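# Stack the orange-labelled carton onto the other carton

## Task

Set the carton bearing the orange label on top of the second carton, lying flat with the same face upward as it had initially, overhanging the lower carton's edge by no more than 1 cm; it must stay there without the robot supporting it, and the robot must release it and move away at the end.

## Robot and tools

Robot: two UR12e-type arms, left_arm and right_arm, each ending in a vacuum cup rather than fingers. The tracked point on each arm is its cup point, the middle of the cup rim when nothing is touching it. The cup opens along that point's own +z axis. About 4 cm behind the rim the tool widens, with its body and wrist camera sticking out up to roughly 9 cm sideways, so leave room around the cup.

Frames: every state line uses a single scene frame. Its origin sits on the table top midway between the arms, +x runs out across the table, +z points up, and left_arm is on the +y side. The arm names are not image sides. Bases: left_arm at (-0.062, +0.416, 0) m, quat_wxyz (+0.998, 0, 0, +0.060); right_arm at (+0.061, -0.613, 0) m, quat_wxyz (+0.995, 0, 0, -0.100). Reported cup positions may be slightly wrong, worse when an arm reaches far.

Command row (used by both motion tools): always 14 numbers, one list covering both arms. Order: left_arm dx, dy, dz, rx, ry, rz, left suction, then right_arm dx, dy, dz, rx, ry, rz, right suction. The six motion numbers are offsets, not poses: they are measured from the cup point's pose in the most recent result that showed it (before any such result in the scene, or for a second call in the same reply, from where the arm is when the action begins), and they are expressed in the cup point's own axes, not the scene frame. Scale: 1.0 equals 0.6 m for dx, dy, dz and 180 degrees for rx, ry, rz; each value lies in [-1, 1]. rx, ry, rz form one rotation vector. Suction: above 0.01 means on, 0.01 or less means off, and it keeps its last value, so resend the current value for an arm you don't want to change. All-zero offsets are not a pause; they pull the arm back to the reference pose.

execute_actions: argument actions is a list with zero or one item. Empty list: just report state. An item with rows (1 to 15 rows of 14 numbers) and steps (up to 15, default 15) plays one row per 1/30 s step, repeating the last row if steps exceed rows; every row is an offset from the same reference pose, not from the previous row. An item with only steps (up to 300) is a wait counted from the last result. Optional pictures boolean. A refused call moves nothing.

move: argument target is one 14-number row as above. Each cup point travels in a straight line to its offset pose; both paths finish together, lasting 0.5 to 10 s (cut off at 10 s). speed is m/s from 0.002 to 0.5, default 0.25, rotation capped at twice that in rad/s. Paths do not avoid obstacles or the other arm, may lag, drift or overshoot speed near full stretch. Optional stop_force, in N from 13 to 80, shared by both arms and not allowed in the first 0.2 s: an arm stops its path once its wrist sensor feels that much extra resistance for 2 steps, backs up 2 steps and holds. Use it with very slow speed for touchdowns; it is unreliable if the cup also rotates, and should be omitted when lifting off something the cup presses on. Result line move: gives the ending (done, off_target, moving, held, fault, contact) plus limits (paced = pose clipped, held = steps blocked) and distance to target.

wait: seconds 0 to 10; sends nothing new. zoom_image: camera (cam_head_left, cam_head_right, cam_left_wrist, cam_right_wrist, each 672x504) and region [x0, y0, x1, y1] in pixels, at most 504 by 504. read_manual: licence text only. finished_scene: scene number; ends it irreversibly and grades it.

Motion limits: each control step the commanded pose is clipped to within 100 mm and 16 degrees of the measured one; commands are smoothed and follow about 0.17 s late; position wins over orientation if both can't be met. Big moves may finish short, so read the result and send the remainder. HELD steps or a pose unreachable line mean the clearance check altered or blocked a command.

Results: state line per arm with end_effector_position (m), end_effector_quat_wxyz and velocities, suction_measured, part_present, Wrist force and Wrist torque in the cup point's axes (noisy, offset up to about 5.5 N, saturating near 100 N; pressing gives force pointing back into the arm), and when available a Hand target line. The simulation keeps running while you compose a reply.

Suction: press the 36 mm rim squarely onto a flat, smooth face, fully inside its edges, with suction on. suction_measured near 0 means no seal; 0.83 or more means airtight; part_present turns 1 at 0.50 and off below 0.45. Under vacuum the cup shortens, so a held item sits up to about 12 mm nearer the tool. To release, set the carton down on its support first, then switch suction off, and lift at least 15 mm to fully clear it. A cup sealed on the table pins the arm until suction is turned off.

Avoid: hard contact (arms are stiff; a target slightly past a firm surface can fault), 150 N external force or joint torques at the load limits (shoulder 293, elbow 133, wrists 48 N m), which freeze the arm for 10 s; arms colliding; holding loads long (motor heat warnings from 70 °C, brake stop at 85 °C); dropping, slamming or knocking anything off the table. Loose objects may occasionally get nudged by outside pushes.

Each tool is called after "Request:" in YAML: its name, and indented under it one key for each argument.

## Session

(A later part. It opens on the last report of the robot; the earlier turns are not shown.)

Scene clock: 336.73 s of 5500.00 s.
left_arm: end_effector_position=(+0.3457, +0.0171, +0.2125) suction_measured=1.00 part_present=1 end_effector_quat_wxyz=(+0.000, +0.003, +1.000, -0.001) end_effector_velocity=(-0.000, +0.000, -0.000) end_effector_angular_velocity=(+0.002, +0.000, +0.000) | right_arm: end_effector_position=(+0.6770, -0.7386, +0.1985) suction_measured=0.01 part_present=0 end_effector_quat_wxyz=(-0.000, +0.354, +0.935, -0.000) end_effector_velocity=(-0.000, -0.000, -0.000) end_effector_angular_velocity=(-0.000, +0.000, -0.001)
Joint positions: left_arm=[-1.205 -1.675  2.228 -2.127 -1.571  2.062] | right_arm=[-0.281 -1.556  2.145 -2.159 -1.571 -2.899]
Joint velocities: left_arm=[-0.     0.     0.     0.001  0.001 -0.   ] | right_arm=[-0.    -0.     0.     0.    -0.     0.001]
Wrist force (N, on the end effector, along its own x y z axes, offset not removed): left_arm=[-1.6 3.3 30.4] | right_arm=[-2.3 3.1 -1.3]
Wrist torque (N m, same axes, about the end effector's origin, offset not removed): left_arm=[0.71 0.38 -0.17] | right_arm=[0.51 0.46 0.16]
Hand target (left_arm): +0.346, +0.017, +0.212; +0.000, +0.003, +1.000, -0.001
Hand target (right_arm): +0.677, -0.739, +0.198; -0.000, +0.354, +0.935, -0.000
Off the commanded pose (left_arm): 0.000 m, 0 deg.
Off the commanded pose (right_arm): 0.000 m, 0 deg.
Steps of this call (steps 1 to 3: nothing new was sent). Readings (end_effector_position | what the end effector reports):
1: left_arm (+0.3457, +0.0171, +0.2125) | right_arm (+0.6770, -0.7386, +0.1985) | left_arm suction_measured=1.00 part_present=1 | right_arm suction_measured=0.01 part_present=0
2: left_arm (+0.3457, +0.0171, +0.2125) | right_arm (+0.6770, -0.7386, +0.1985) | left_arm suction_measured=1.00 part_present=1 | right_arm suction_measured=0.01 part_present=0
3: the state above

Request:
move:
  target: [0,0,-0.125,0,0,0,1, 0,0,0,0,0,0,0]
  speed: 0.15

Request:
move:
  target: [-0.5887,0.0245,0,0,0,-0.0406,1, 0,0,0,0,0,0,0]
  speed: 0.15

Scene clock: 381.90 s of 5500.00 s.
left_arm: end_effector_position=(+0.3457, +0.0174, +0.2874) suction_measured=1.00 part_present=1 end_effector_quat_wxyz=(+0.000, +0.003, +1.000, -0.001) end_effector_velocity=(-0.000, -0.000, +0.002) end_effector_angular_velocity=(+0.001, +0.001, -0.001) | right_arm: end_effector_position=(+0.6770, -0.7386, +0.1985) suction_measured=0.01 part_present=0 end_effector_quat_wxyz=(-0.000, +0.354, +0.935, -0.000) end_effector_velocity=(+0.000, +0.000, -0.000) end_effector_angular_velocity=(+0.001, -0.001, +0.000)
Joint positions: left_arm=[-1.204 -1.743  2.138 -1.968 -1.571  2.062] | right_arm=[-0.281 -1.556  2.145 -2.159 -1.571 -2.899]
Joint velocities: left_arm=[-0.001 -0.001 -0.003  0.005 -0.001  0.   ] | right_arm=[-0.    -0.     0.    -0.001  0.001 -0.001]
Wrist force (N, on the end effector, along its own x y z axes, offset not removed): left_arm=[1.7 0.4 26.4] | right_arm=[-1.7 2.2 0.7]
Wrist torque (N m, same axes, about the end effector's origin, offset not removed): left_arm=[0.14 -0.18 -0.14] | right_arm=[0.32 0.37 0.17]
Hand target (left_arm): +0.346, +0.017, +0.288; +0.000, +0.003, +1.000, -0.001
Hand target (right_arm): +0.677, -0.739, +0.198; -0.000, +0.354, +0.935, -0.000
Off the commanded pose (left_arm): 0.000 m, 0 deg.
Off the commanded pose (right_arm): 0.000 m, 0 deg.
After step 90, 41.20 s passed at rest.
move: done

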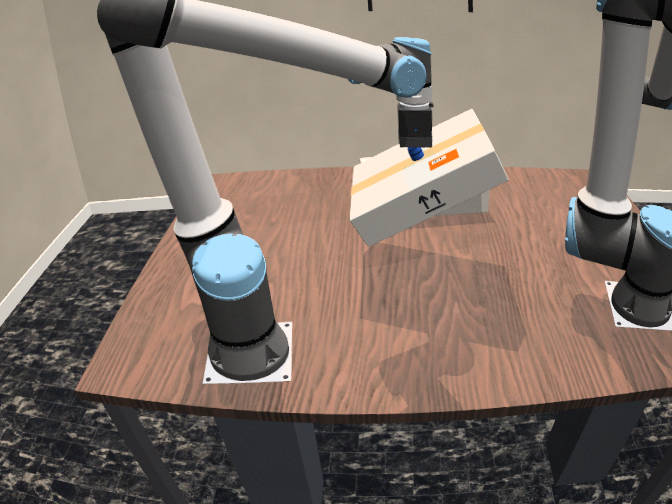

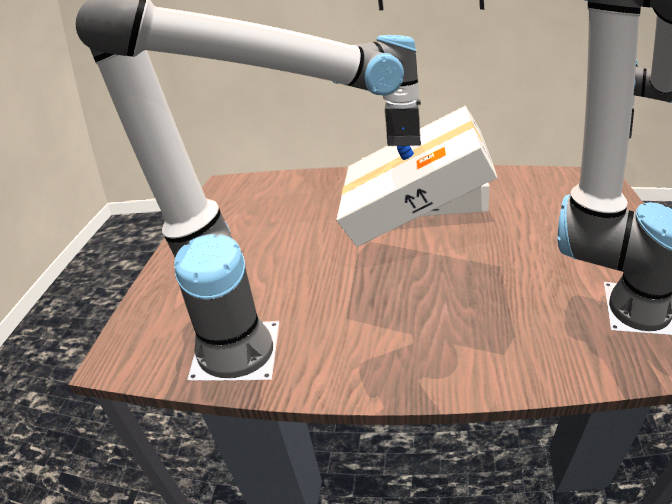

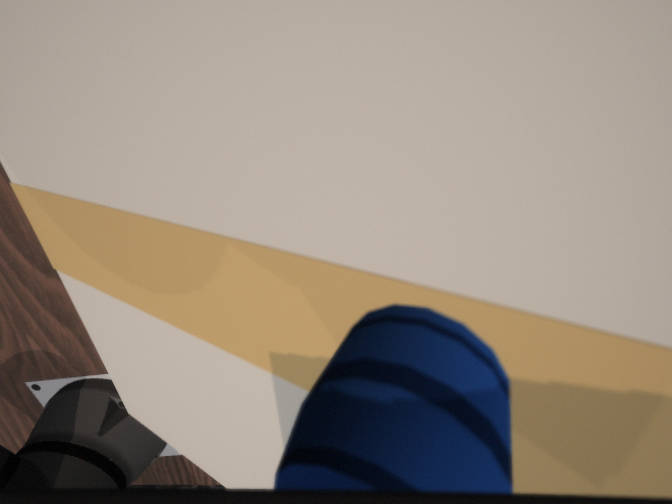

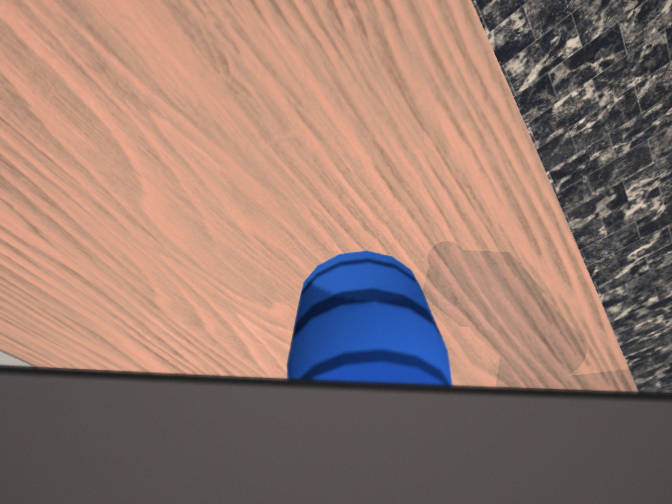

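Scene clock: 384.73 s of 5500.00 s.
left_arm: end_effector_position=(+0.6990, +0.0301, +0.2879) suction_measured=1.00 part_present=1 end_effector_quat_wxyz=(+0.001, -0.061, +0.998, -0.001) end_effector_velocity=(+0.002, -0.001, -0.000) end_effector_angular_velocity=(-0.001, +0.001, +0.000) | right_arm: end_effector_position=(+0.6770, -0.7386, +0.1985) suction_measured=0.01 part_present=0 end_effector_quat_wxyz=(-0.000, +0.354, +0.935, -0.000) end_effector_velocity=(-0.000, -0.000, -0.000) end_effector_angular_velocity=(-0.000, +0.001, -0.000)
Joint positions: left_arm=[-0.795 -1.273  1.633 -1.933 -1.571  2.344] | right_arm=[-0.281 -1.556  2.145 -2.159 -1.571 -2.899]
Joint velocities: left_arm=[ 0.001  0.003 -0.004  0.001 -0.001  0.001] | right_arm=[-0.    -0.     0.001 -0.    -0.     0.   ]
Wrist force (N, on the end effector, along its own x y z axes, offset not removed): left_arm=[0.8 3.4 30.9] | right_arm=[-2.2 2.2 -1.1]
Wrist torque (N m, same axes, about the end effector's origin, offset not removed): left_arm=[0.68 -0.10 -0.19] | right_arm=[0.35 0.46 0.17]
Hand target (left_arm): +0.699, +0.030, +0.288; +0.001, -0.061, +0.998, -0.001
Hand target (right_arm): +0.677, -0.739, +0.198; -0.000, +0.354, +0.935, -0.000
Off the commanded pose (left_arm): 0.000 m, 0 deg.
Off the commanded pose (right_arm): 0.000 m, 0 deg.
move: done

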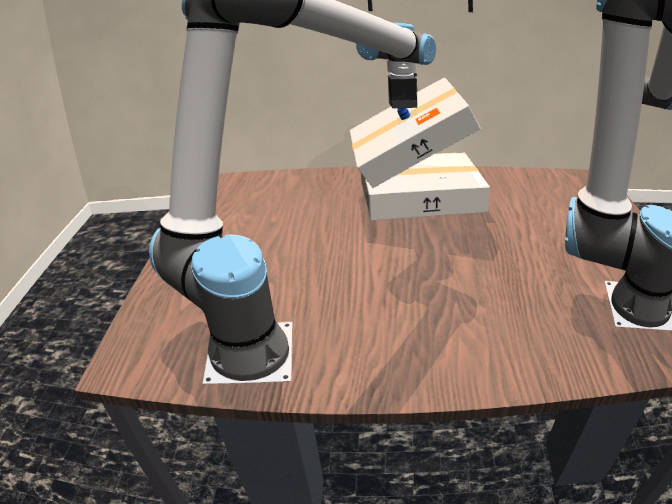

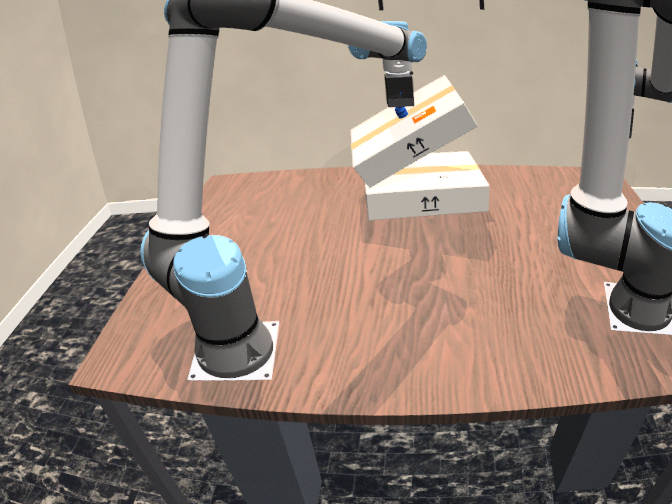

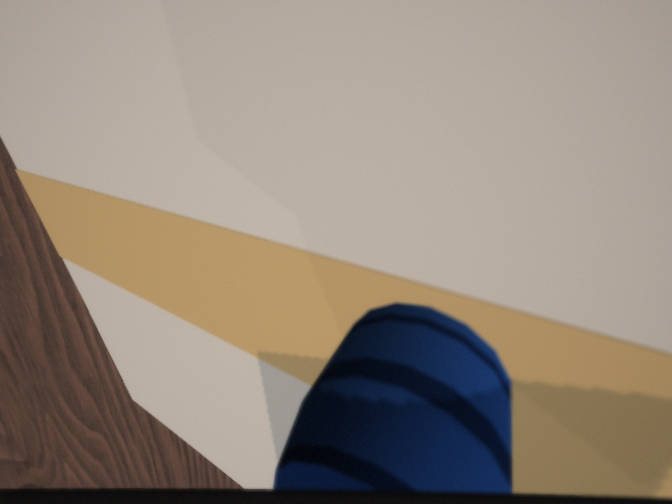

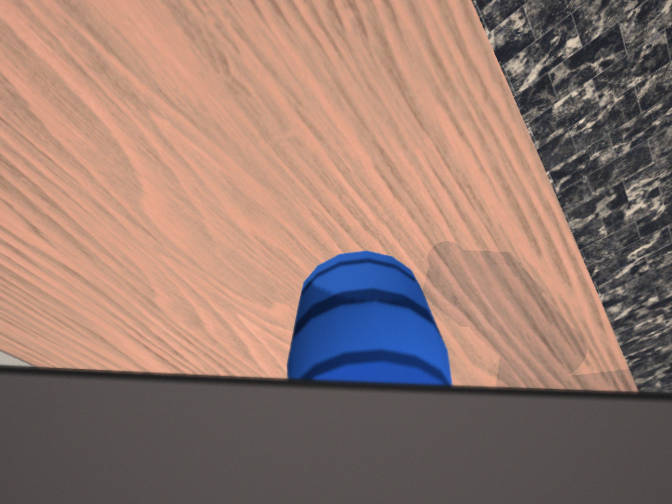

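Request:
execute_actions:
  actions: []

Request:
zoom_image:
  camera: "cam_head_left"
  region: [330, 70, 510, 230]

Scene clock: 405.53 s of 5500.00 s.
left_arm: end_effector_position=(+0.6991, +0.0301, +0.2878) suction_measured=1.00 part_present=1 end_effector_quat_wxyz=(+0.001, -0.061, +0.998, -0.001) end_effector_velocity=(+0.000, +0.000, +0.000) end_effector_angular_velocity=(+0.001, -0.001, -0.000) | right_arm: end_effector_position=(+0.6770, -0.7386, +0.1985) suction_measured=0.01 part_present=0 end_effector_quat_wxyz=(-0.000, +0.354, +0.935, -0.000) end_effector_velocity=(-0.000, +0.000, -0.000) end_effector_angular_velocity=(+0.000, +0.001, -0.001)
Joint positions: left_arm=[-0.794 -1.273  1.633 -1.933 -1.571  2.345] | right_arm=[-0.281 -1.556  2.145 -2.159 -1.571 -2.899]
Joint velocities: left_arm=[ 0.    -0.    -0.     0.     0.001  0.001] | right_arm=[-0.    -0.     0.     0.001 -0.     0.001]
Wrist force (N, on the end effector, along its own x y z axes, offset not removed): left_arm=[-2.1 2.9 28.7] | right_arm=[-2.1 1.6 0.4]
Wrist torque (N m, same axes, about the end effector's origin, offset not removed): left_arm=[0.57 0.51 -0.31] | right_arm=[0.24 0.45 0.11]
Hand target (left_arm): +0.699, +0.030, +0.288; +0.001, -0.061, +0.998, -0.001
Hand target (right_arm): +0.677, -0.739, +0.198; -0.000, +0.354, +0.935, -0.000
Off the commanded pose (left_arm): 0.000 m, 0 deg.
Off the commanded pose (right_arm): 0.000 m, 0 deg.
Steps of this call (steps 1 to 320: nothing new was sent; then 10.13 s passed at rest). Readings (end_effector_position | what the end effector reports):
1: left_arm (+0.6990, +0.0301, +0.2879) | right_arm (+0.6770, -0.7386, +0.1985) | left_arm suction_measured=1.00 part_present=1 | right_arm suction_measured=0.01 part_present=0
2: left_arm (+0.6991, +0.0301, +0.2879) | right_arm (+0.6770, -0.7386, +0.1985) | left_arm suction_measured=1.00 part_present=1 | right_arm suction_measured=0.01 part_present=0
4: left_arm (+0.6991, +0.0301, +0.2879) | right_arm (+0.6770, -0.7386, +0.1985) | left_arm suction_measured=1.00 part_present=1 | right_arm suction_measured=0.01 part_present=0
8: left_arm (+0.6991, +0.0301, +0.2879) | right_arm (+0.6770, -0.7386, +0.1985) | left_arm suction_measured=1.00 part_present=1 | right_arm suction_measured=0.01 part_present=0
320: the state above

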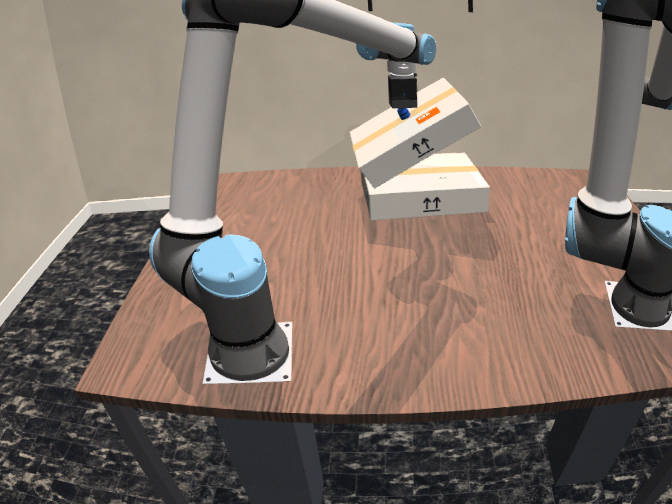

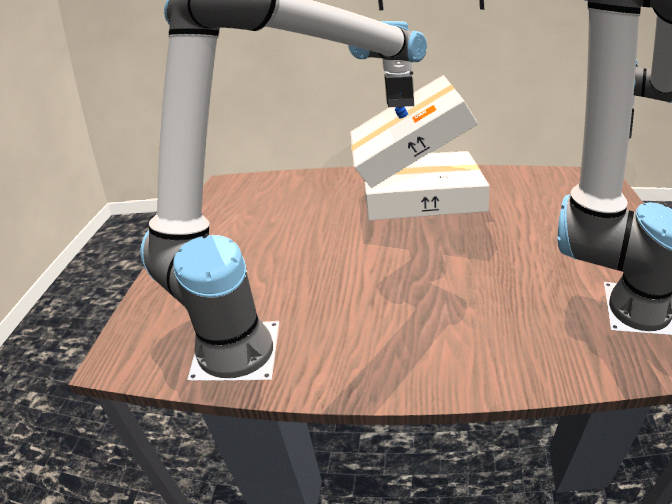

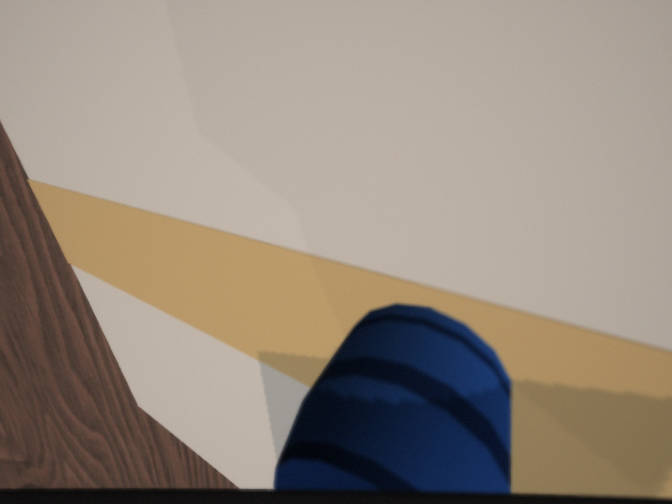

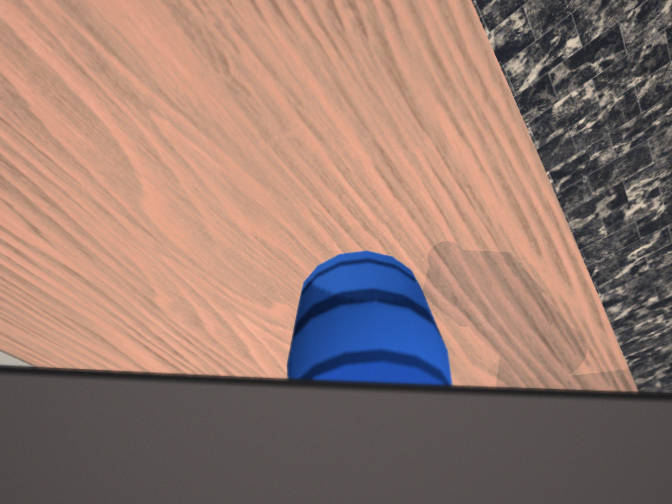

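Region (330, 70, 510, 230) of cam_head_left's 672x504 image, scaled by 2.800, with more detail than that image has.

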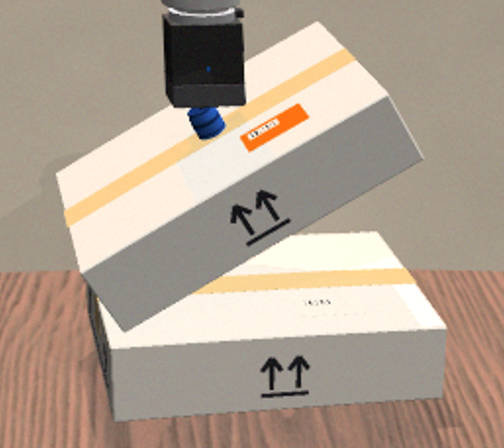

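Request:
move:
  target: [0,0,0.037,0,0,0,1, 0,0,0,0,0,0,0]
  speed: 0.04

Request:
move:
  target: [0,-0.1073,0.132,0,0,0,1, 0,0,0,0,0,0,0]
  speed: 0.04

Scene clock: 420.73 s of 5500.00 s.
left_arm: end_effector_position=(+0.6992, +0.0301, +0.2658) suction_measured=1.00 part_present=1 end_effector_quat_wxyz=(+0.001, -0.061, +0.998, -0.001) end_effector_velocity=(+0.000, -0.000, -0.001) end_effector_angular_velocity=(+0.000, -0.001, -0.000) | right_arm: end_effector_position=(+0.6770, -0.7386, +0.1985) suction_measured=0.01 part_present=0 end_effector_quat_wxyz=(-0.000, +0.354, +0.935, -0.000) end_effector_velocity=(-0.000, -0.000, -0.000) end_effector_angular_velocity=(-0.000, +0.000, +0.000)
Joint positions: left_arm=[-0.794 -1.259  1.656 -1.97  -1.571  2.345] | right_arm=[-0.281 -1.556  2.145 -2.159 -1.571 -2.899]
Joint velocities: left_arm=[-0.     0.001  0.001 -0.003  0.001 -0.   ] | right_arm=[-0.    -0.     0.    -0.    -0.001 -0.   ]
Wrist force (N, on the end effector, along its own x y z axes, offset not removed): left_arm=[1.9 1.3 28.1] | right_arm=[-4.4 2.2 0.0]
Wrist torque (N m, same axes, about the end effector's origin, offset not removed): left_arm=[0.34 -0.14 -0.19] | right_arm=[0.35 0.80 0.14]
Hand target (left_arm): +0.699, +0.030, +0.266; +0.001, -0.061, +0.998, -0.001
Hand target (right_arm): +0.677, -0.739, +0.198; -0.000, +0.354, +0.935, -0.000
Off the commanded pose (left_arm): 0.000 m, 0 deg.
Off the commanded pose (right_arm): 0.000 m, 0 deg.
After step 90, 11.30 s passed at rest.
move: done

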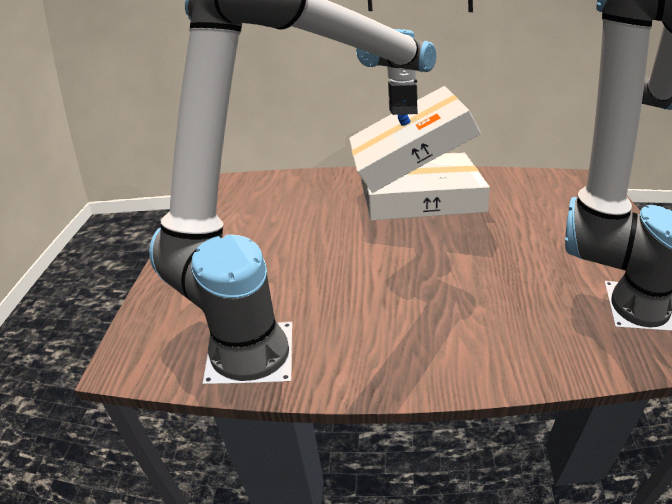

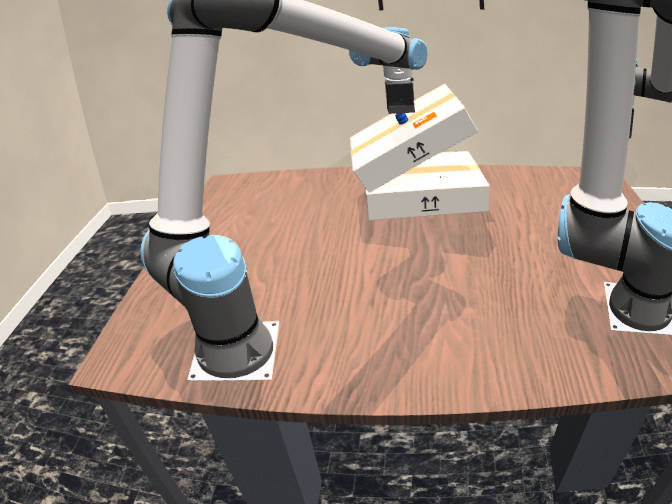

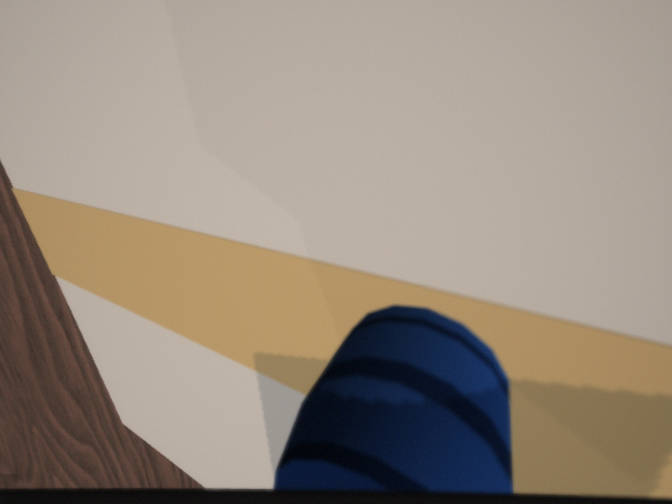

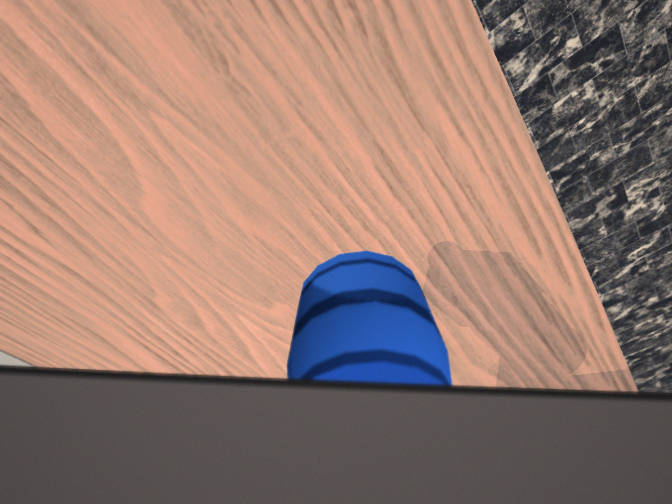

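Scene clock: 423.63 s of 5500.00 s.
left_arm: end_effector_position=(+0.7071, -0.0339, +0.1867) suction_measured=1.00 part_present=1 end_effector_quat_wxyz=(+0.001, -0.061, +0.998, -0.001) end_effector_velocity=(+0.000, -0.001, -0.001) end_effector_angular_velocity=(-0.001, +0.001, +0.001) | right_arm: end_effector_position=(+0.6770, -0.7386, +0.1985) suction_measured=0.01 part_present=0 end_effector_quat_wxyz=(-0.000, +0.354, +0.935, -0.000) end_effector_velocity=(+0.000, +0.000, +0.000) end_effector_angular_velocity=(+0.001, -0.001, -0.000)
Joint positions: left_arm=[-0.846 -1.146  1.649 -2.075 -1.571  2.293] | right_arm=[-0.281 -1.556  2.145 -2.159 -1.571 -2.899]
Joint velocities: left_arm=[ 0.     0.002 -0.    -0.002 -0.001 -0.001] | right_arm=[-0.    -0.    -0.001  0.     0.001 -0.   ]
Wrist force (N, on the end effector, along its own x y z axes, offset not removed): left_arm=[-1.0 2.9 25.5] | right_arm=[-2.1 1.4 0.7]
Wrist torque (N m, same axes, about the end effector's origin, offset not removed): left_arm=[0.21 0.40 -0.31] | right_arm=[0.21 0.40 0.17]
Hand target (left_arm): +0.707, -0.034, +0.187; +0.001, -0.061, +0.998, -0.001
Hand target (right_arm): +0.677, -0.739, +0.198; -0.000, +0.354, +0.935, -0.000
Off the commanded pose (left_arm): 0.000 m, 0 deg.
Off the commanded pose (right_arm): 0.000 m, 0 deg.
move: done

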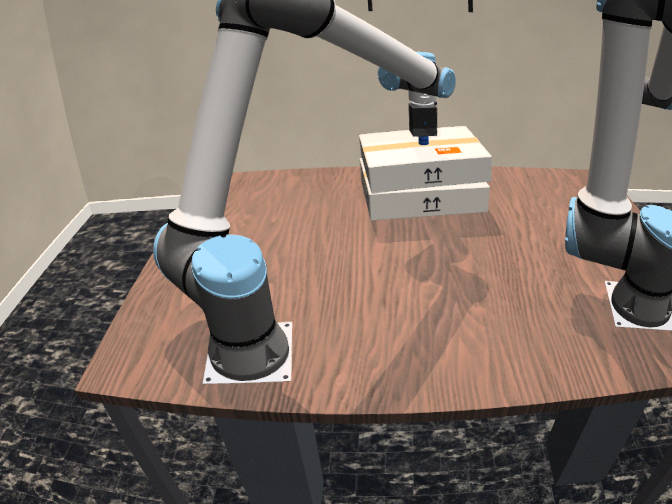

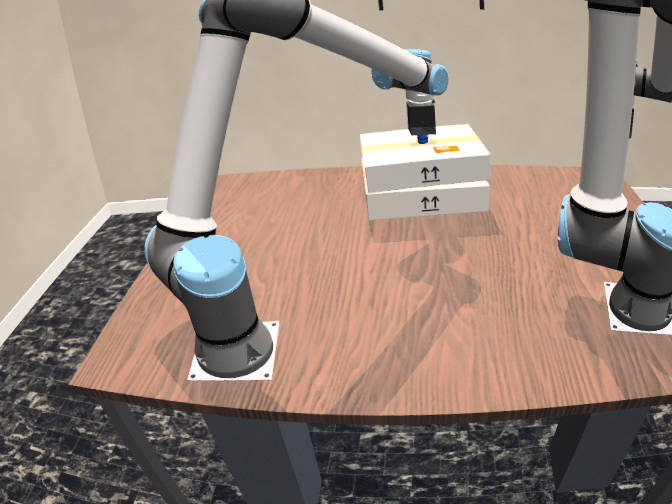

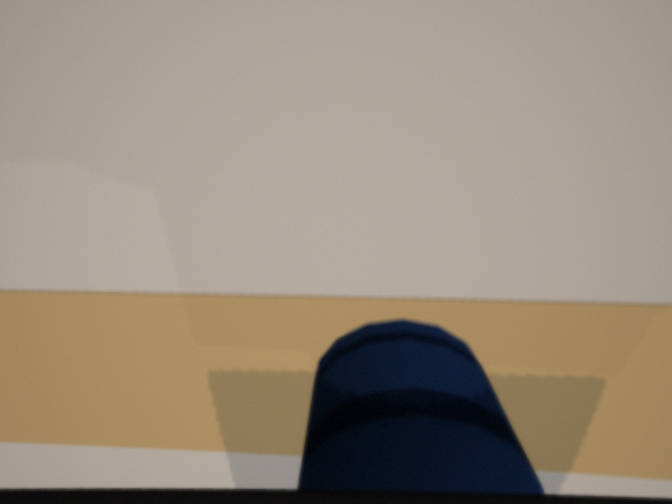

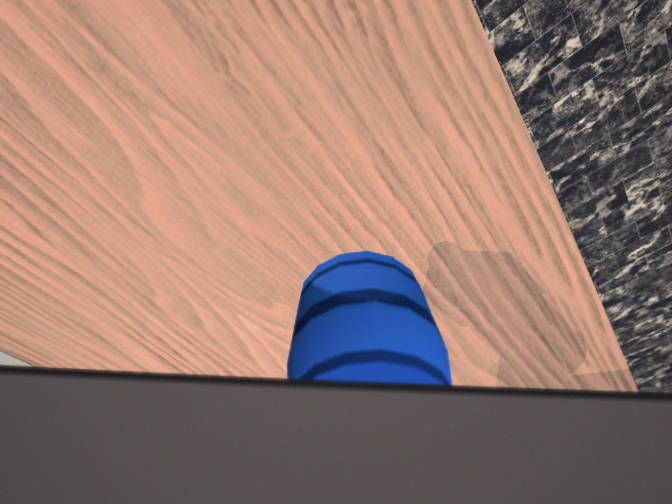

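Request:
zoom_image:
  camera: "cam_head_left"
  region: [345, 110, 505, 230]

Region (345, 110, 505, 230) of cam_head_left's 672x504 image, scaled by 3.150, with more detail than that image has; it fills the top 378 rows of this view, and the rest is white.

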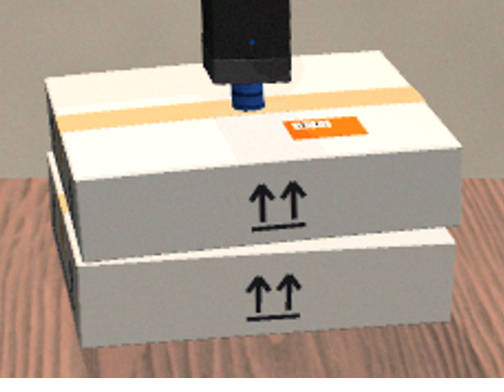

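Request:
move:
  target: [0,0.003,0.03,0,0,0,1, 0,0,0,0,0,0,0]
  speed: 0.012
  stop_force: 22

Request:
zoom_image:
  camera: "cam_head_left"
  region: [345, 110, 505, 230]

Scene clock: 442.30 s of 5500.00 s.
left_arm: end_effector_position=(+0.7071, -0.0329, +0.1768) suction_measured=1.00 part_present=1 end_effector_quat_wxyz=(+0.001, -0.061, +0.998, -0.001) end_effector_velocity=(-0.000, -0.000, +0.002) end_effector_angular_velocity=(+0.000, +0.003, +0.000) | right_arm: end_effector_position=(+0.6770, -0.7386, +0.1985) suction_measured=0.01 part_present=0 end_effector_quat_wxyz=(-0.000, +0.354, +0.935, -0.000) end_effector_velocity=(-0.000, +0.000, -0.000) end_effector_angular_velocity=(+0.001, +0.001, -0.000)
Joint positions: left_arm=[-0.845 -1.139  1.658 -2.092 -1.571  2.294] | right_arm=[-0.281 -1.556  2.145 -2.159 -1.571 -2.899]
Joint velocities: left_arm=[ 0.    -0.001 -0.003  0.006 -0.002 -0.   ] | right_arm=[-0.    -0.     0.     0.001  0.     0.   ]
Wrist force (N, on the end effector, along its own x y z axes, offset not removed): left_arm=[7.8 7.4 -13.0] | right_arm=[-2.0 2.1 0.0]
Wrist torque (N m, same axes, about the end effector's origin, offset not removed): left_arm=[0.81 0.15 -0.29] | right_arm=[0.35 0.44 0.16]
Hand target (left_arm): +0.707, -0.033, +0.177; +0.001, -0.061, +0.998, -0.001
Hand target (right_arm): +0.677, -0.739, +0.198; -0.000, +0.354, +0.935, -0.000
Off the commanded pose (left_arm): 0.008 m, 0 deg.
Off the commanded pose (right_arm): 0.000 m, 0 deg.
After step 90, 14.47 s passed at rest.
move: contact (left_arm)

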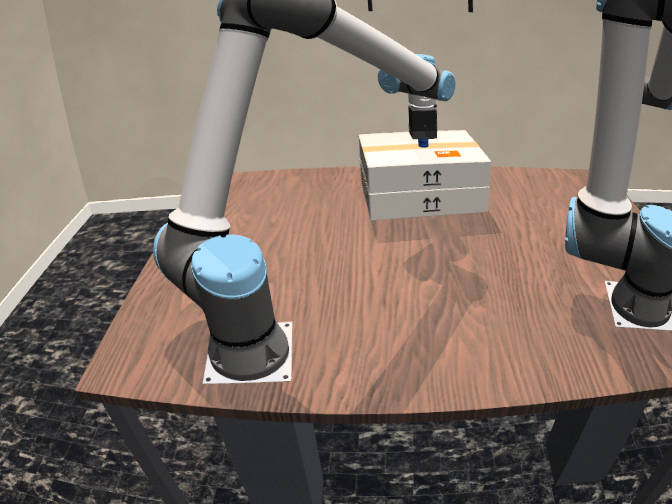

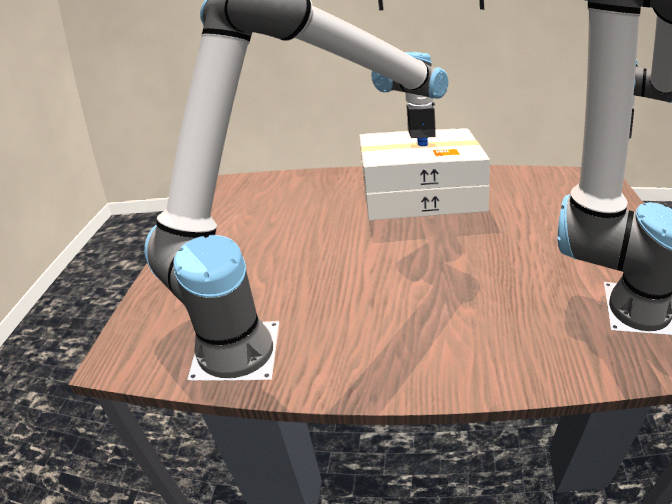

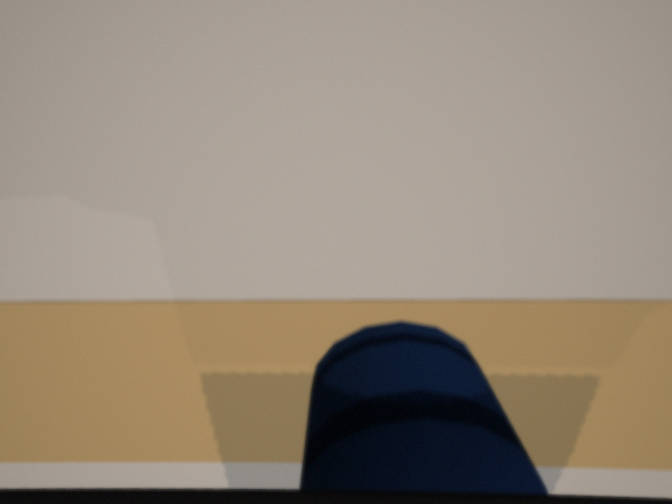

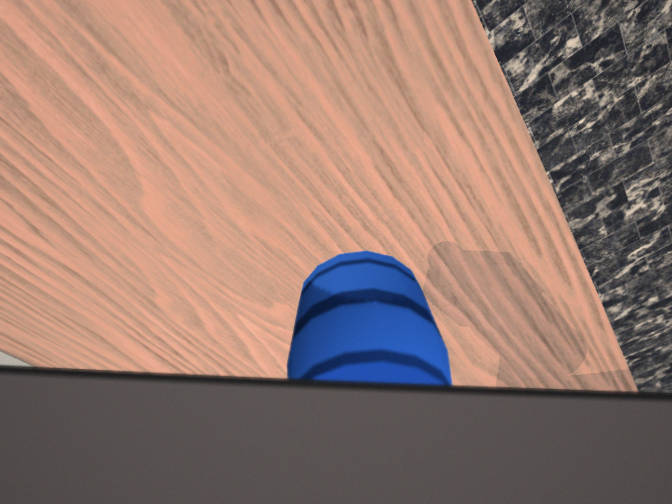

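Region (345, 110, 505, 230) of cam_head_left's 672x504 image, scaled by 3.150, with more detail than that image has; it fills the top 378 rows of this view, and the rest is white.

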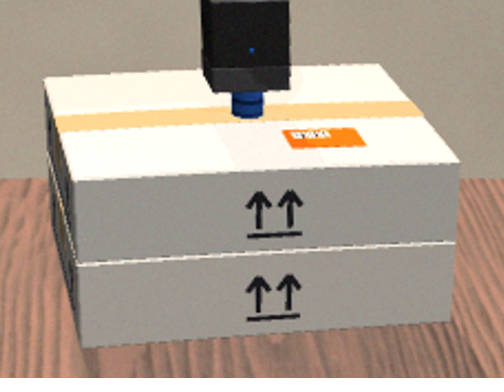

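Request:
zoom_image:
  camera: "cam_head_left"
  region: [355, 150, 415, 210]

Request:
zoom_image:
  camera: "cam_head_left"
  region: [445, 150, 505, 210]

Region (355, 150, 415, 210) of cam_head_left's 672x504 image, scaled by 8.400, with more detail than that image has.

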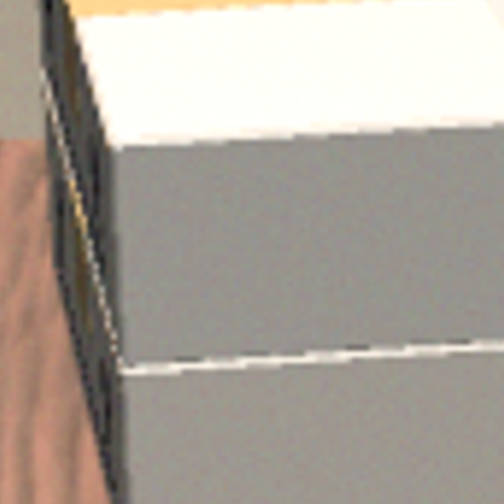

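Region (445, 150, 505, 210) of cam_head_left's 672x504 image, scaled by 8.400, with more detail than that image has.

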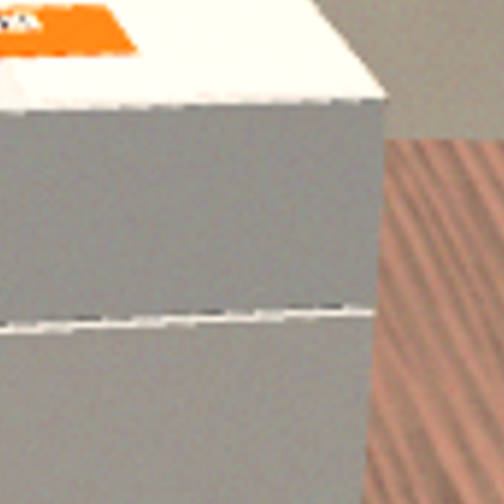

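Request:
execute_actions:
  actions:
    - {"rows": [[0,0,-0.003,0,0,0,0, 0,0,0,0,0,0,0]], "steps": 12}
  pictures: false

Scene clock: 474.53 s of 5500.00 s.
left_arm: end_effector_position=(+0.7071, -0.0330, +0.1787) suction_measured=0.00 part_present=0 end_effector_quat_wxyz=(+0.001, -0.061, +0.998, -0.001) end_effector_velocity=(+0.000, +0.001, +0.000) end_effector_angular_velocity=(-0.000, +0.000, +0.001) | right_arm: end_effector_position=(+0.6770, -0.7386, +0.1985) suction_measured=0.01 part_present=0 end_effector_quat_wxyz=(-0.000, +0.354, +0.935, -0.000) end_effector_velocity=(+0.000, +0.000, +0.000) end_effector_angular_velocity=(+0.001, -0.001, -0.000)
Joint positions: left_arm=[-0.845 -1.141  1.656 -2.089 -1.571  2.294] | right_arm=[-0.281 -1.556  2.145 -2.159 -1.571 -2.899]
Joint velocities: left_arm=[ 0.001 -0.    -0.     0.001 -0.    -0.   ] | right_arm=[ 0.    -0.    -0.    -0.     0.001  0.   ]
Wrist force (N, on the end effector, along its own x y z axes, offset not removed): left_arm=[-1.4 -0.1 -13.0] | right_arm=[-2.5 1.8 0.5]
Wrist torque (N m, same axes, about the end effector's origin, offset not removed): left_arm=[0.19 0.30 -0.17] | right_arm=[0.35 0.51 0.14]
Hand target (left_arm): +0.707, -0.033, +0.179; +0.001, -0.061, +0.998, -0.001
Hand target (right_arm): +0.677, -0.739, +0.198; -0.000, +0.354, +0.935, -0.000
Off the commanded pose (left_arm): 0.000 m, 0 deg.
Off the commanded pose (right_arm): 0.000 m, 0 deg.
Steps of this call (steps 1 to 90: nothing new was sent; then 28.83 s passed at rest; steps 91 to 102: all 12 steps of this action). Readings (end_effector_position | what the end effector reports):
91: left_arm (+0.7071, -0.0330, +0.1772) | right_arm (+0.6770, -0.7386, +0.1985) | left_arm suction_measured=0.59 part_present=1 | right_arm suction_measured=0.01 part_present=0
92: left_arm (+0.7071, -0.0331, +0.1776) | right_arm (+0.6770, -0.7386, +0.1985) | left_arm suction_measured=0.06 part_present=0 | right_arm suction_measured=0.01 part_present=0
94: left_arm (+0.7072, -0.0331, +0.1783) | right_arm (+0.6770, -0.7386, +0.1985) | left_arm suction_measured=0.00 part_present=0 | right_arm suction_measured=0.01 part_present=0
98: left_arm (+0.7071, -0.0330, +0.1787) | right_arm (+0.6770, -0.7386, +0.1985) | left_arm suction_measured=0.00 part_present=0 | right_arm suction_measured=0.01 part_present=0
102: the state above

Request:
move:
  target: [0,0,-0.07,0,0,0,0, 0,0,0,0,0,0,0]
  speed: 0.2

Request:
move:
  target: [0.41,0,-0.17,0,0,0,0, 0,0,0,0,0,0,0]
  speed: 0.35

Scene clock: 484.33 s of 5500.00 s.
left_arm: end_effector_position=(+0.7070, -0.0329, +0.2205) suction_measured=0.00 part_present=0 end_effector_quat_wxyz=(+0.001, -0.061, +0.998, -0.001) end_effector_velocity=(-0.000, -0.001, +0.002) end_effector_angular_velocity=(+0.000, +0.000, -0.001) | right_arm: end_effector_position=(+0.6770, -0.7386, +0.1985) suction_measured=0.01 part_present=0 end_effector_quat_wxyz=(-0.000, +0.354, +0.935, -0.000) end_effector_velocity=(-0.000, +0.000, -0.000) end_effector_angular_velocity=(+0.000, +0.001, +0.000)
Joint positions: left_arm=[-0.845 -1.173  1.621 -2.022 -1.571  2.294] | right_arm=[-0.281 -1.556  2.145 -2.159 -1.571 -2.899]
Joint velocities: left_arm=[-0.001 -0.002 -0.002  0.004  0.     0.   ] | right_arm=[ 0.    -0.     0.     0.001 -0.    -0.   ]
Wrist force (N, on the end effector, along its own x y z axes, offset not removed): left_arm=[0.8 2.5 0.7] | right_arm=[-2.8 2.3 -0.4]
Wrist torque (N m, same axes, about the end effector's origin, offset not removed): left_arm=[0.34 -0.05 -0.22] | right_arm=[0.39 0.53 0.18]
Hand target (left_arm): +0.707, -0.033, +0.221; +0.001, -0.061, +0.998, -0.001
Hand target (right_arm): +0.677, -0.739, +0.198; -0.000, +0.354, +0.935, -0.000
Off the commanded pose (left_arm): 0.000 m, 0 deg.
Off the commanded pose (right_arm): 0.000 m, 0 deg.
After step 90, 5.97 s passed at rest.
move: done

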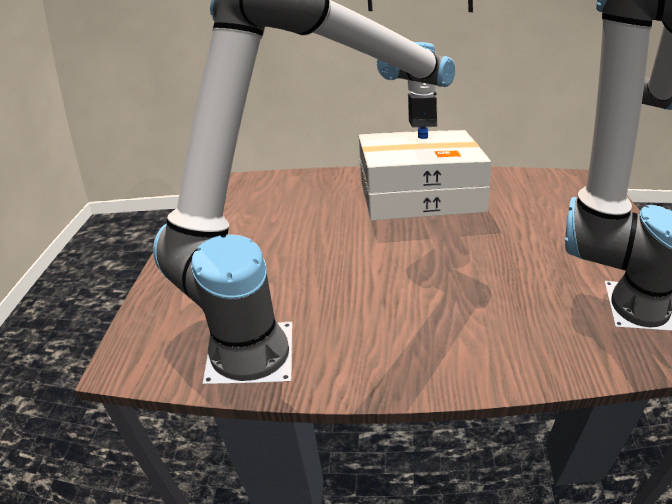

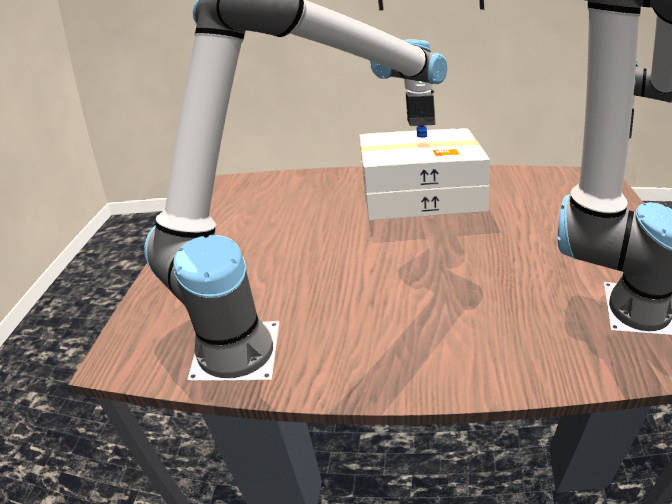

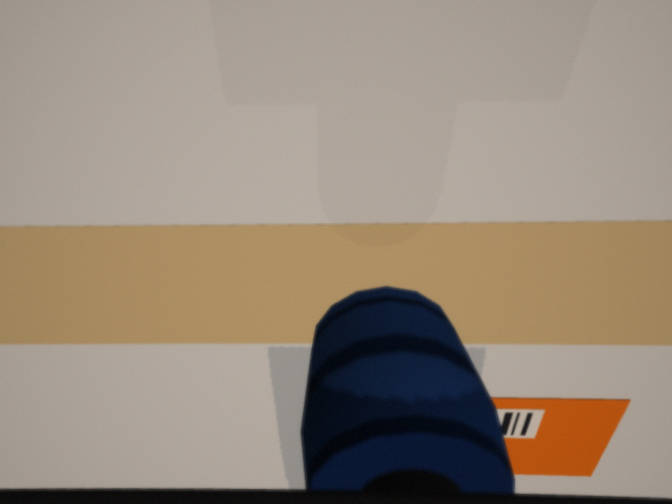

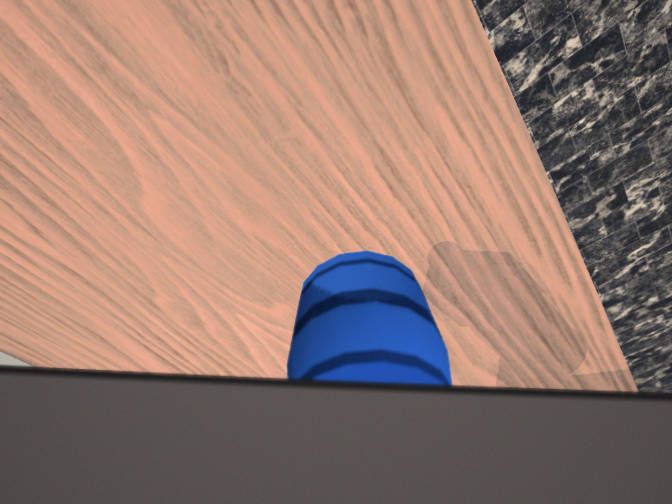

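Scene clock: 485.73 s of 5500.00 s.
left_arm: end_effector_position=(+0.4626, -0.0626, +0.3221) suction_measured=0.00 part_present=0 end_effector_quat_wxyz=(+0.000, -0.061, +0.998, -0.001) end_effector_velocity=(-0.001, -0.001, +0.001) end_effector_angular_velocity=(-0.002, -0.003, +0.000) | right_arm: end_effector_position=(+0.6770, -0.7386, +0.1985) suction_measured=0.01 part_present=0 end_effector_quat_wxyz=(-0.000, +0.354, +0.935, -0.000) end_effector_velocity=(+0.000, -0.000, +0.000) end_effector_angular_velocity=(-0.000, -0.000, +0.000)
Joint positions: left_arm=[-1.107 -1.522  1.867 -1.918 -1.571  2.032] | right_arm=[-0.281 -1.556  2.145 -2.159 -1.571 -2.899]
Joint velocities: left_arm=[-0.002 -0.002  0.001 -0.001  0.002 -0.002] | right_arm=[-0.  0. -0. -0. -0. -0.]
Wrist force (N, on the end effector, along its own x y z axes, offset not removed): left_arm=[-1.3 1.7 -1.7] | right_arm=[-2.6 1.2 0.4]
Wrist torque (N m, same axes, about the end effector's origin, offset not removed): left_arm=[0.28 0.43 -0.21] | right_arm=[0.18 0.52 0.16]
Hand target (left_arm): +0.462, -0.063, +0.322; +0.001, -0.061, +0.998, -0.001
Hand target (right_arm): +0.677, -0.739, +0.198; -0.000, +0.354, +0.935, -0.000
Off the commanded pose (left_arm): 0.000 m, 0 deg.
Off the commanded pose (right_arm): 0.000 m, 0 deg.
move: done

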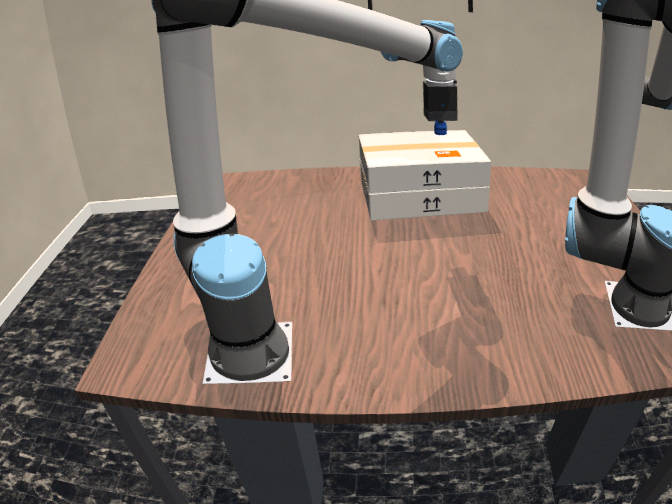

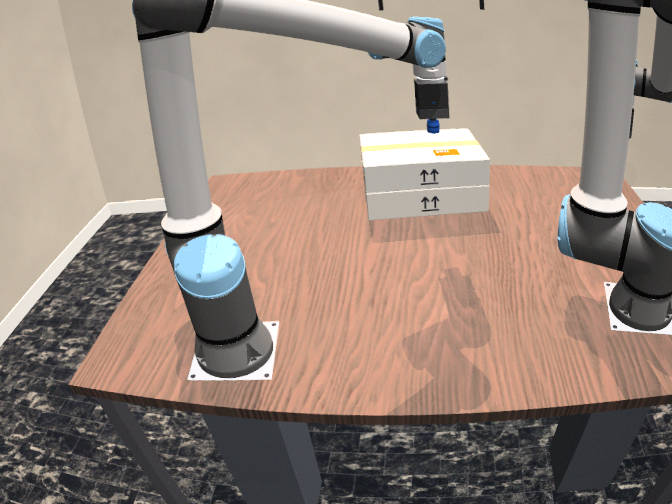

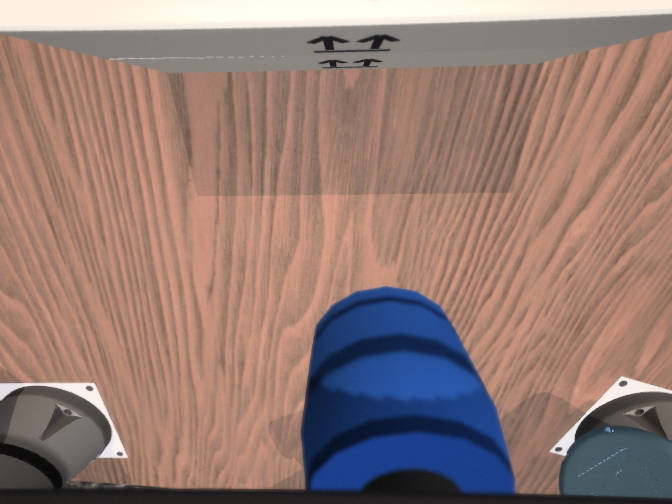

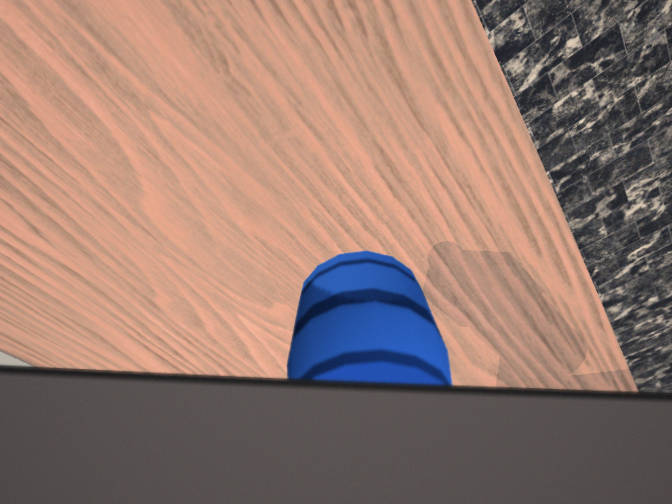

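Request:
zoom_image:
  camera: "cam_left_wrist"
  region: [60, 20, 260, 90]

Request:
zoom_image:
  camera: "cam_left_wrist"
  region: [472, 10, 672, 80]

Region (60, 20, 260, 90) of cam_left_wrist's 672x504 image, scaled by 2.520, with more detail than that image has; it fills the top 176 rows of this view, and the rest is white.

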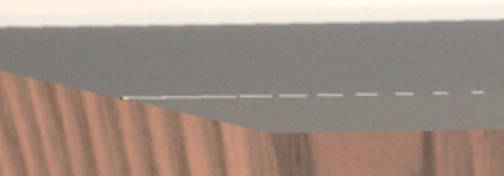

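Region (472, 10, 672, 80) of cam_left_wrist's 672x504 image, scaled by 2.520, with more detail than that image has; it fills the top 176 rows of this view, and the rest is white.

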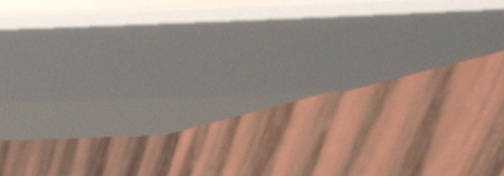

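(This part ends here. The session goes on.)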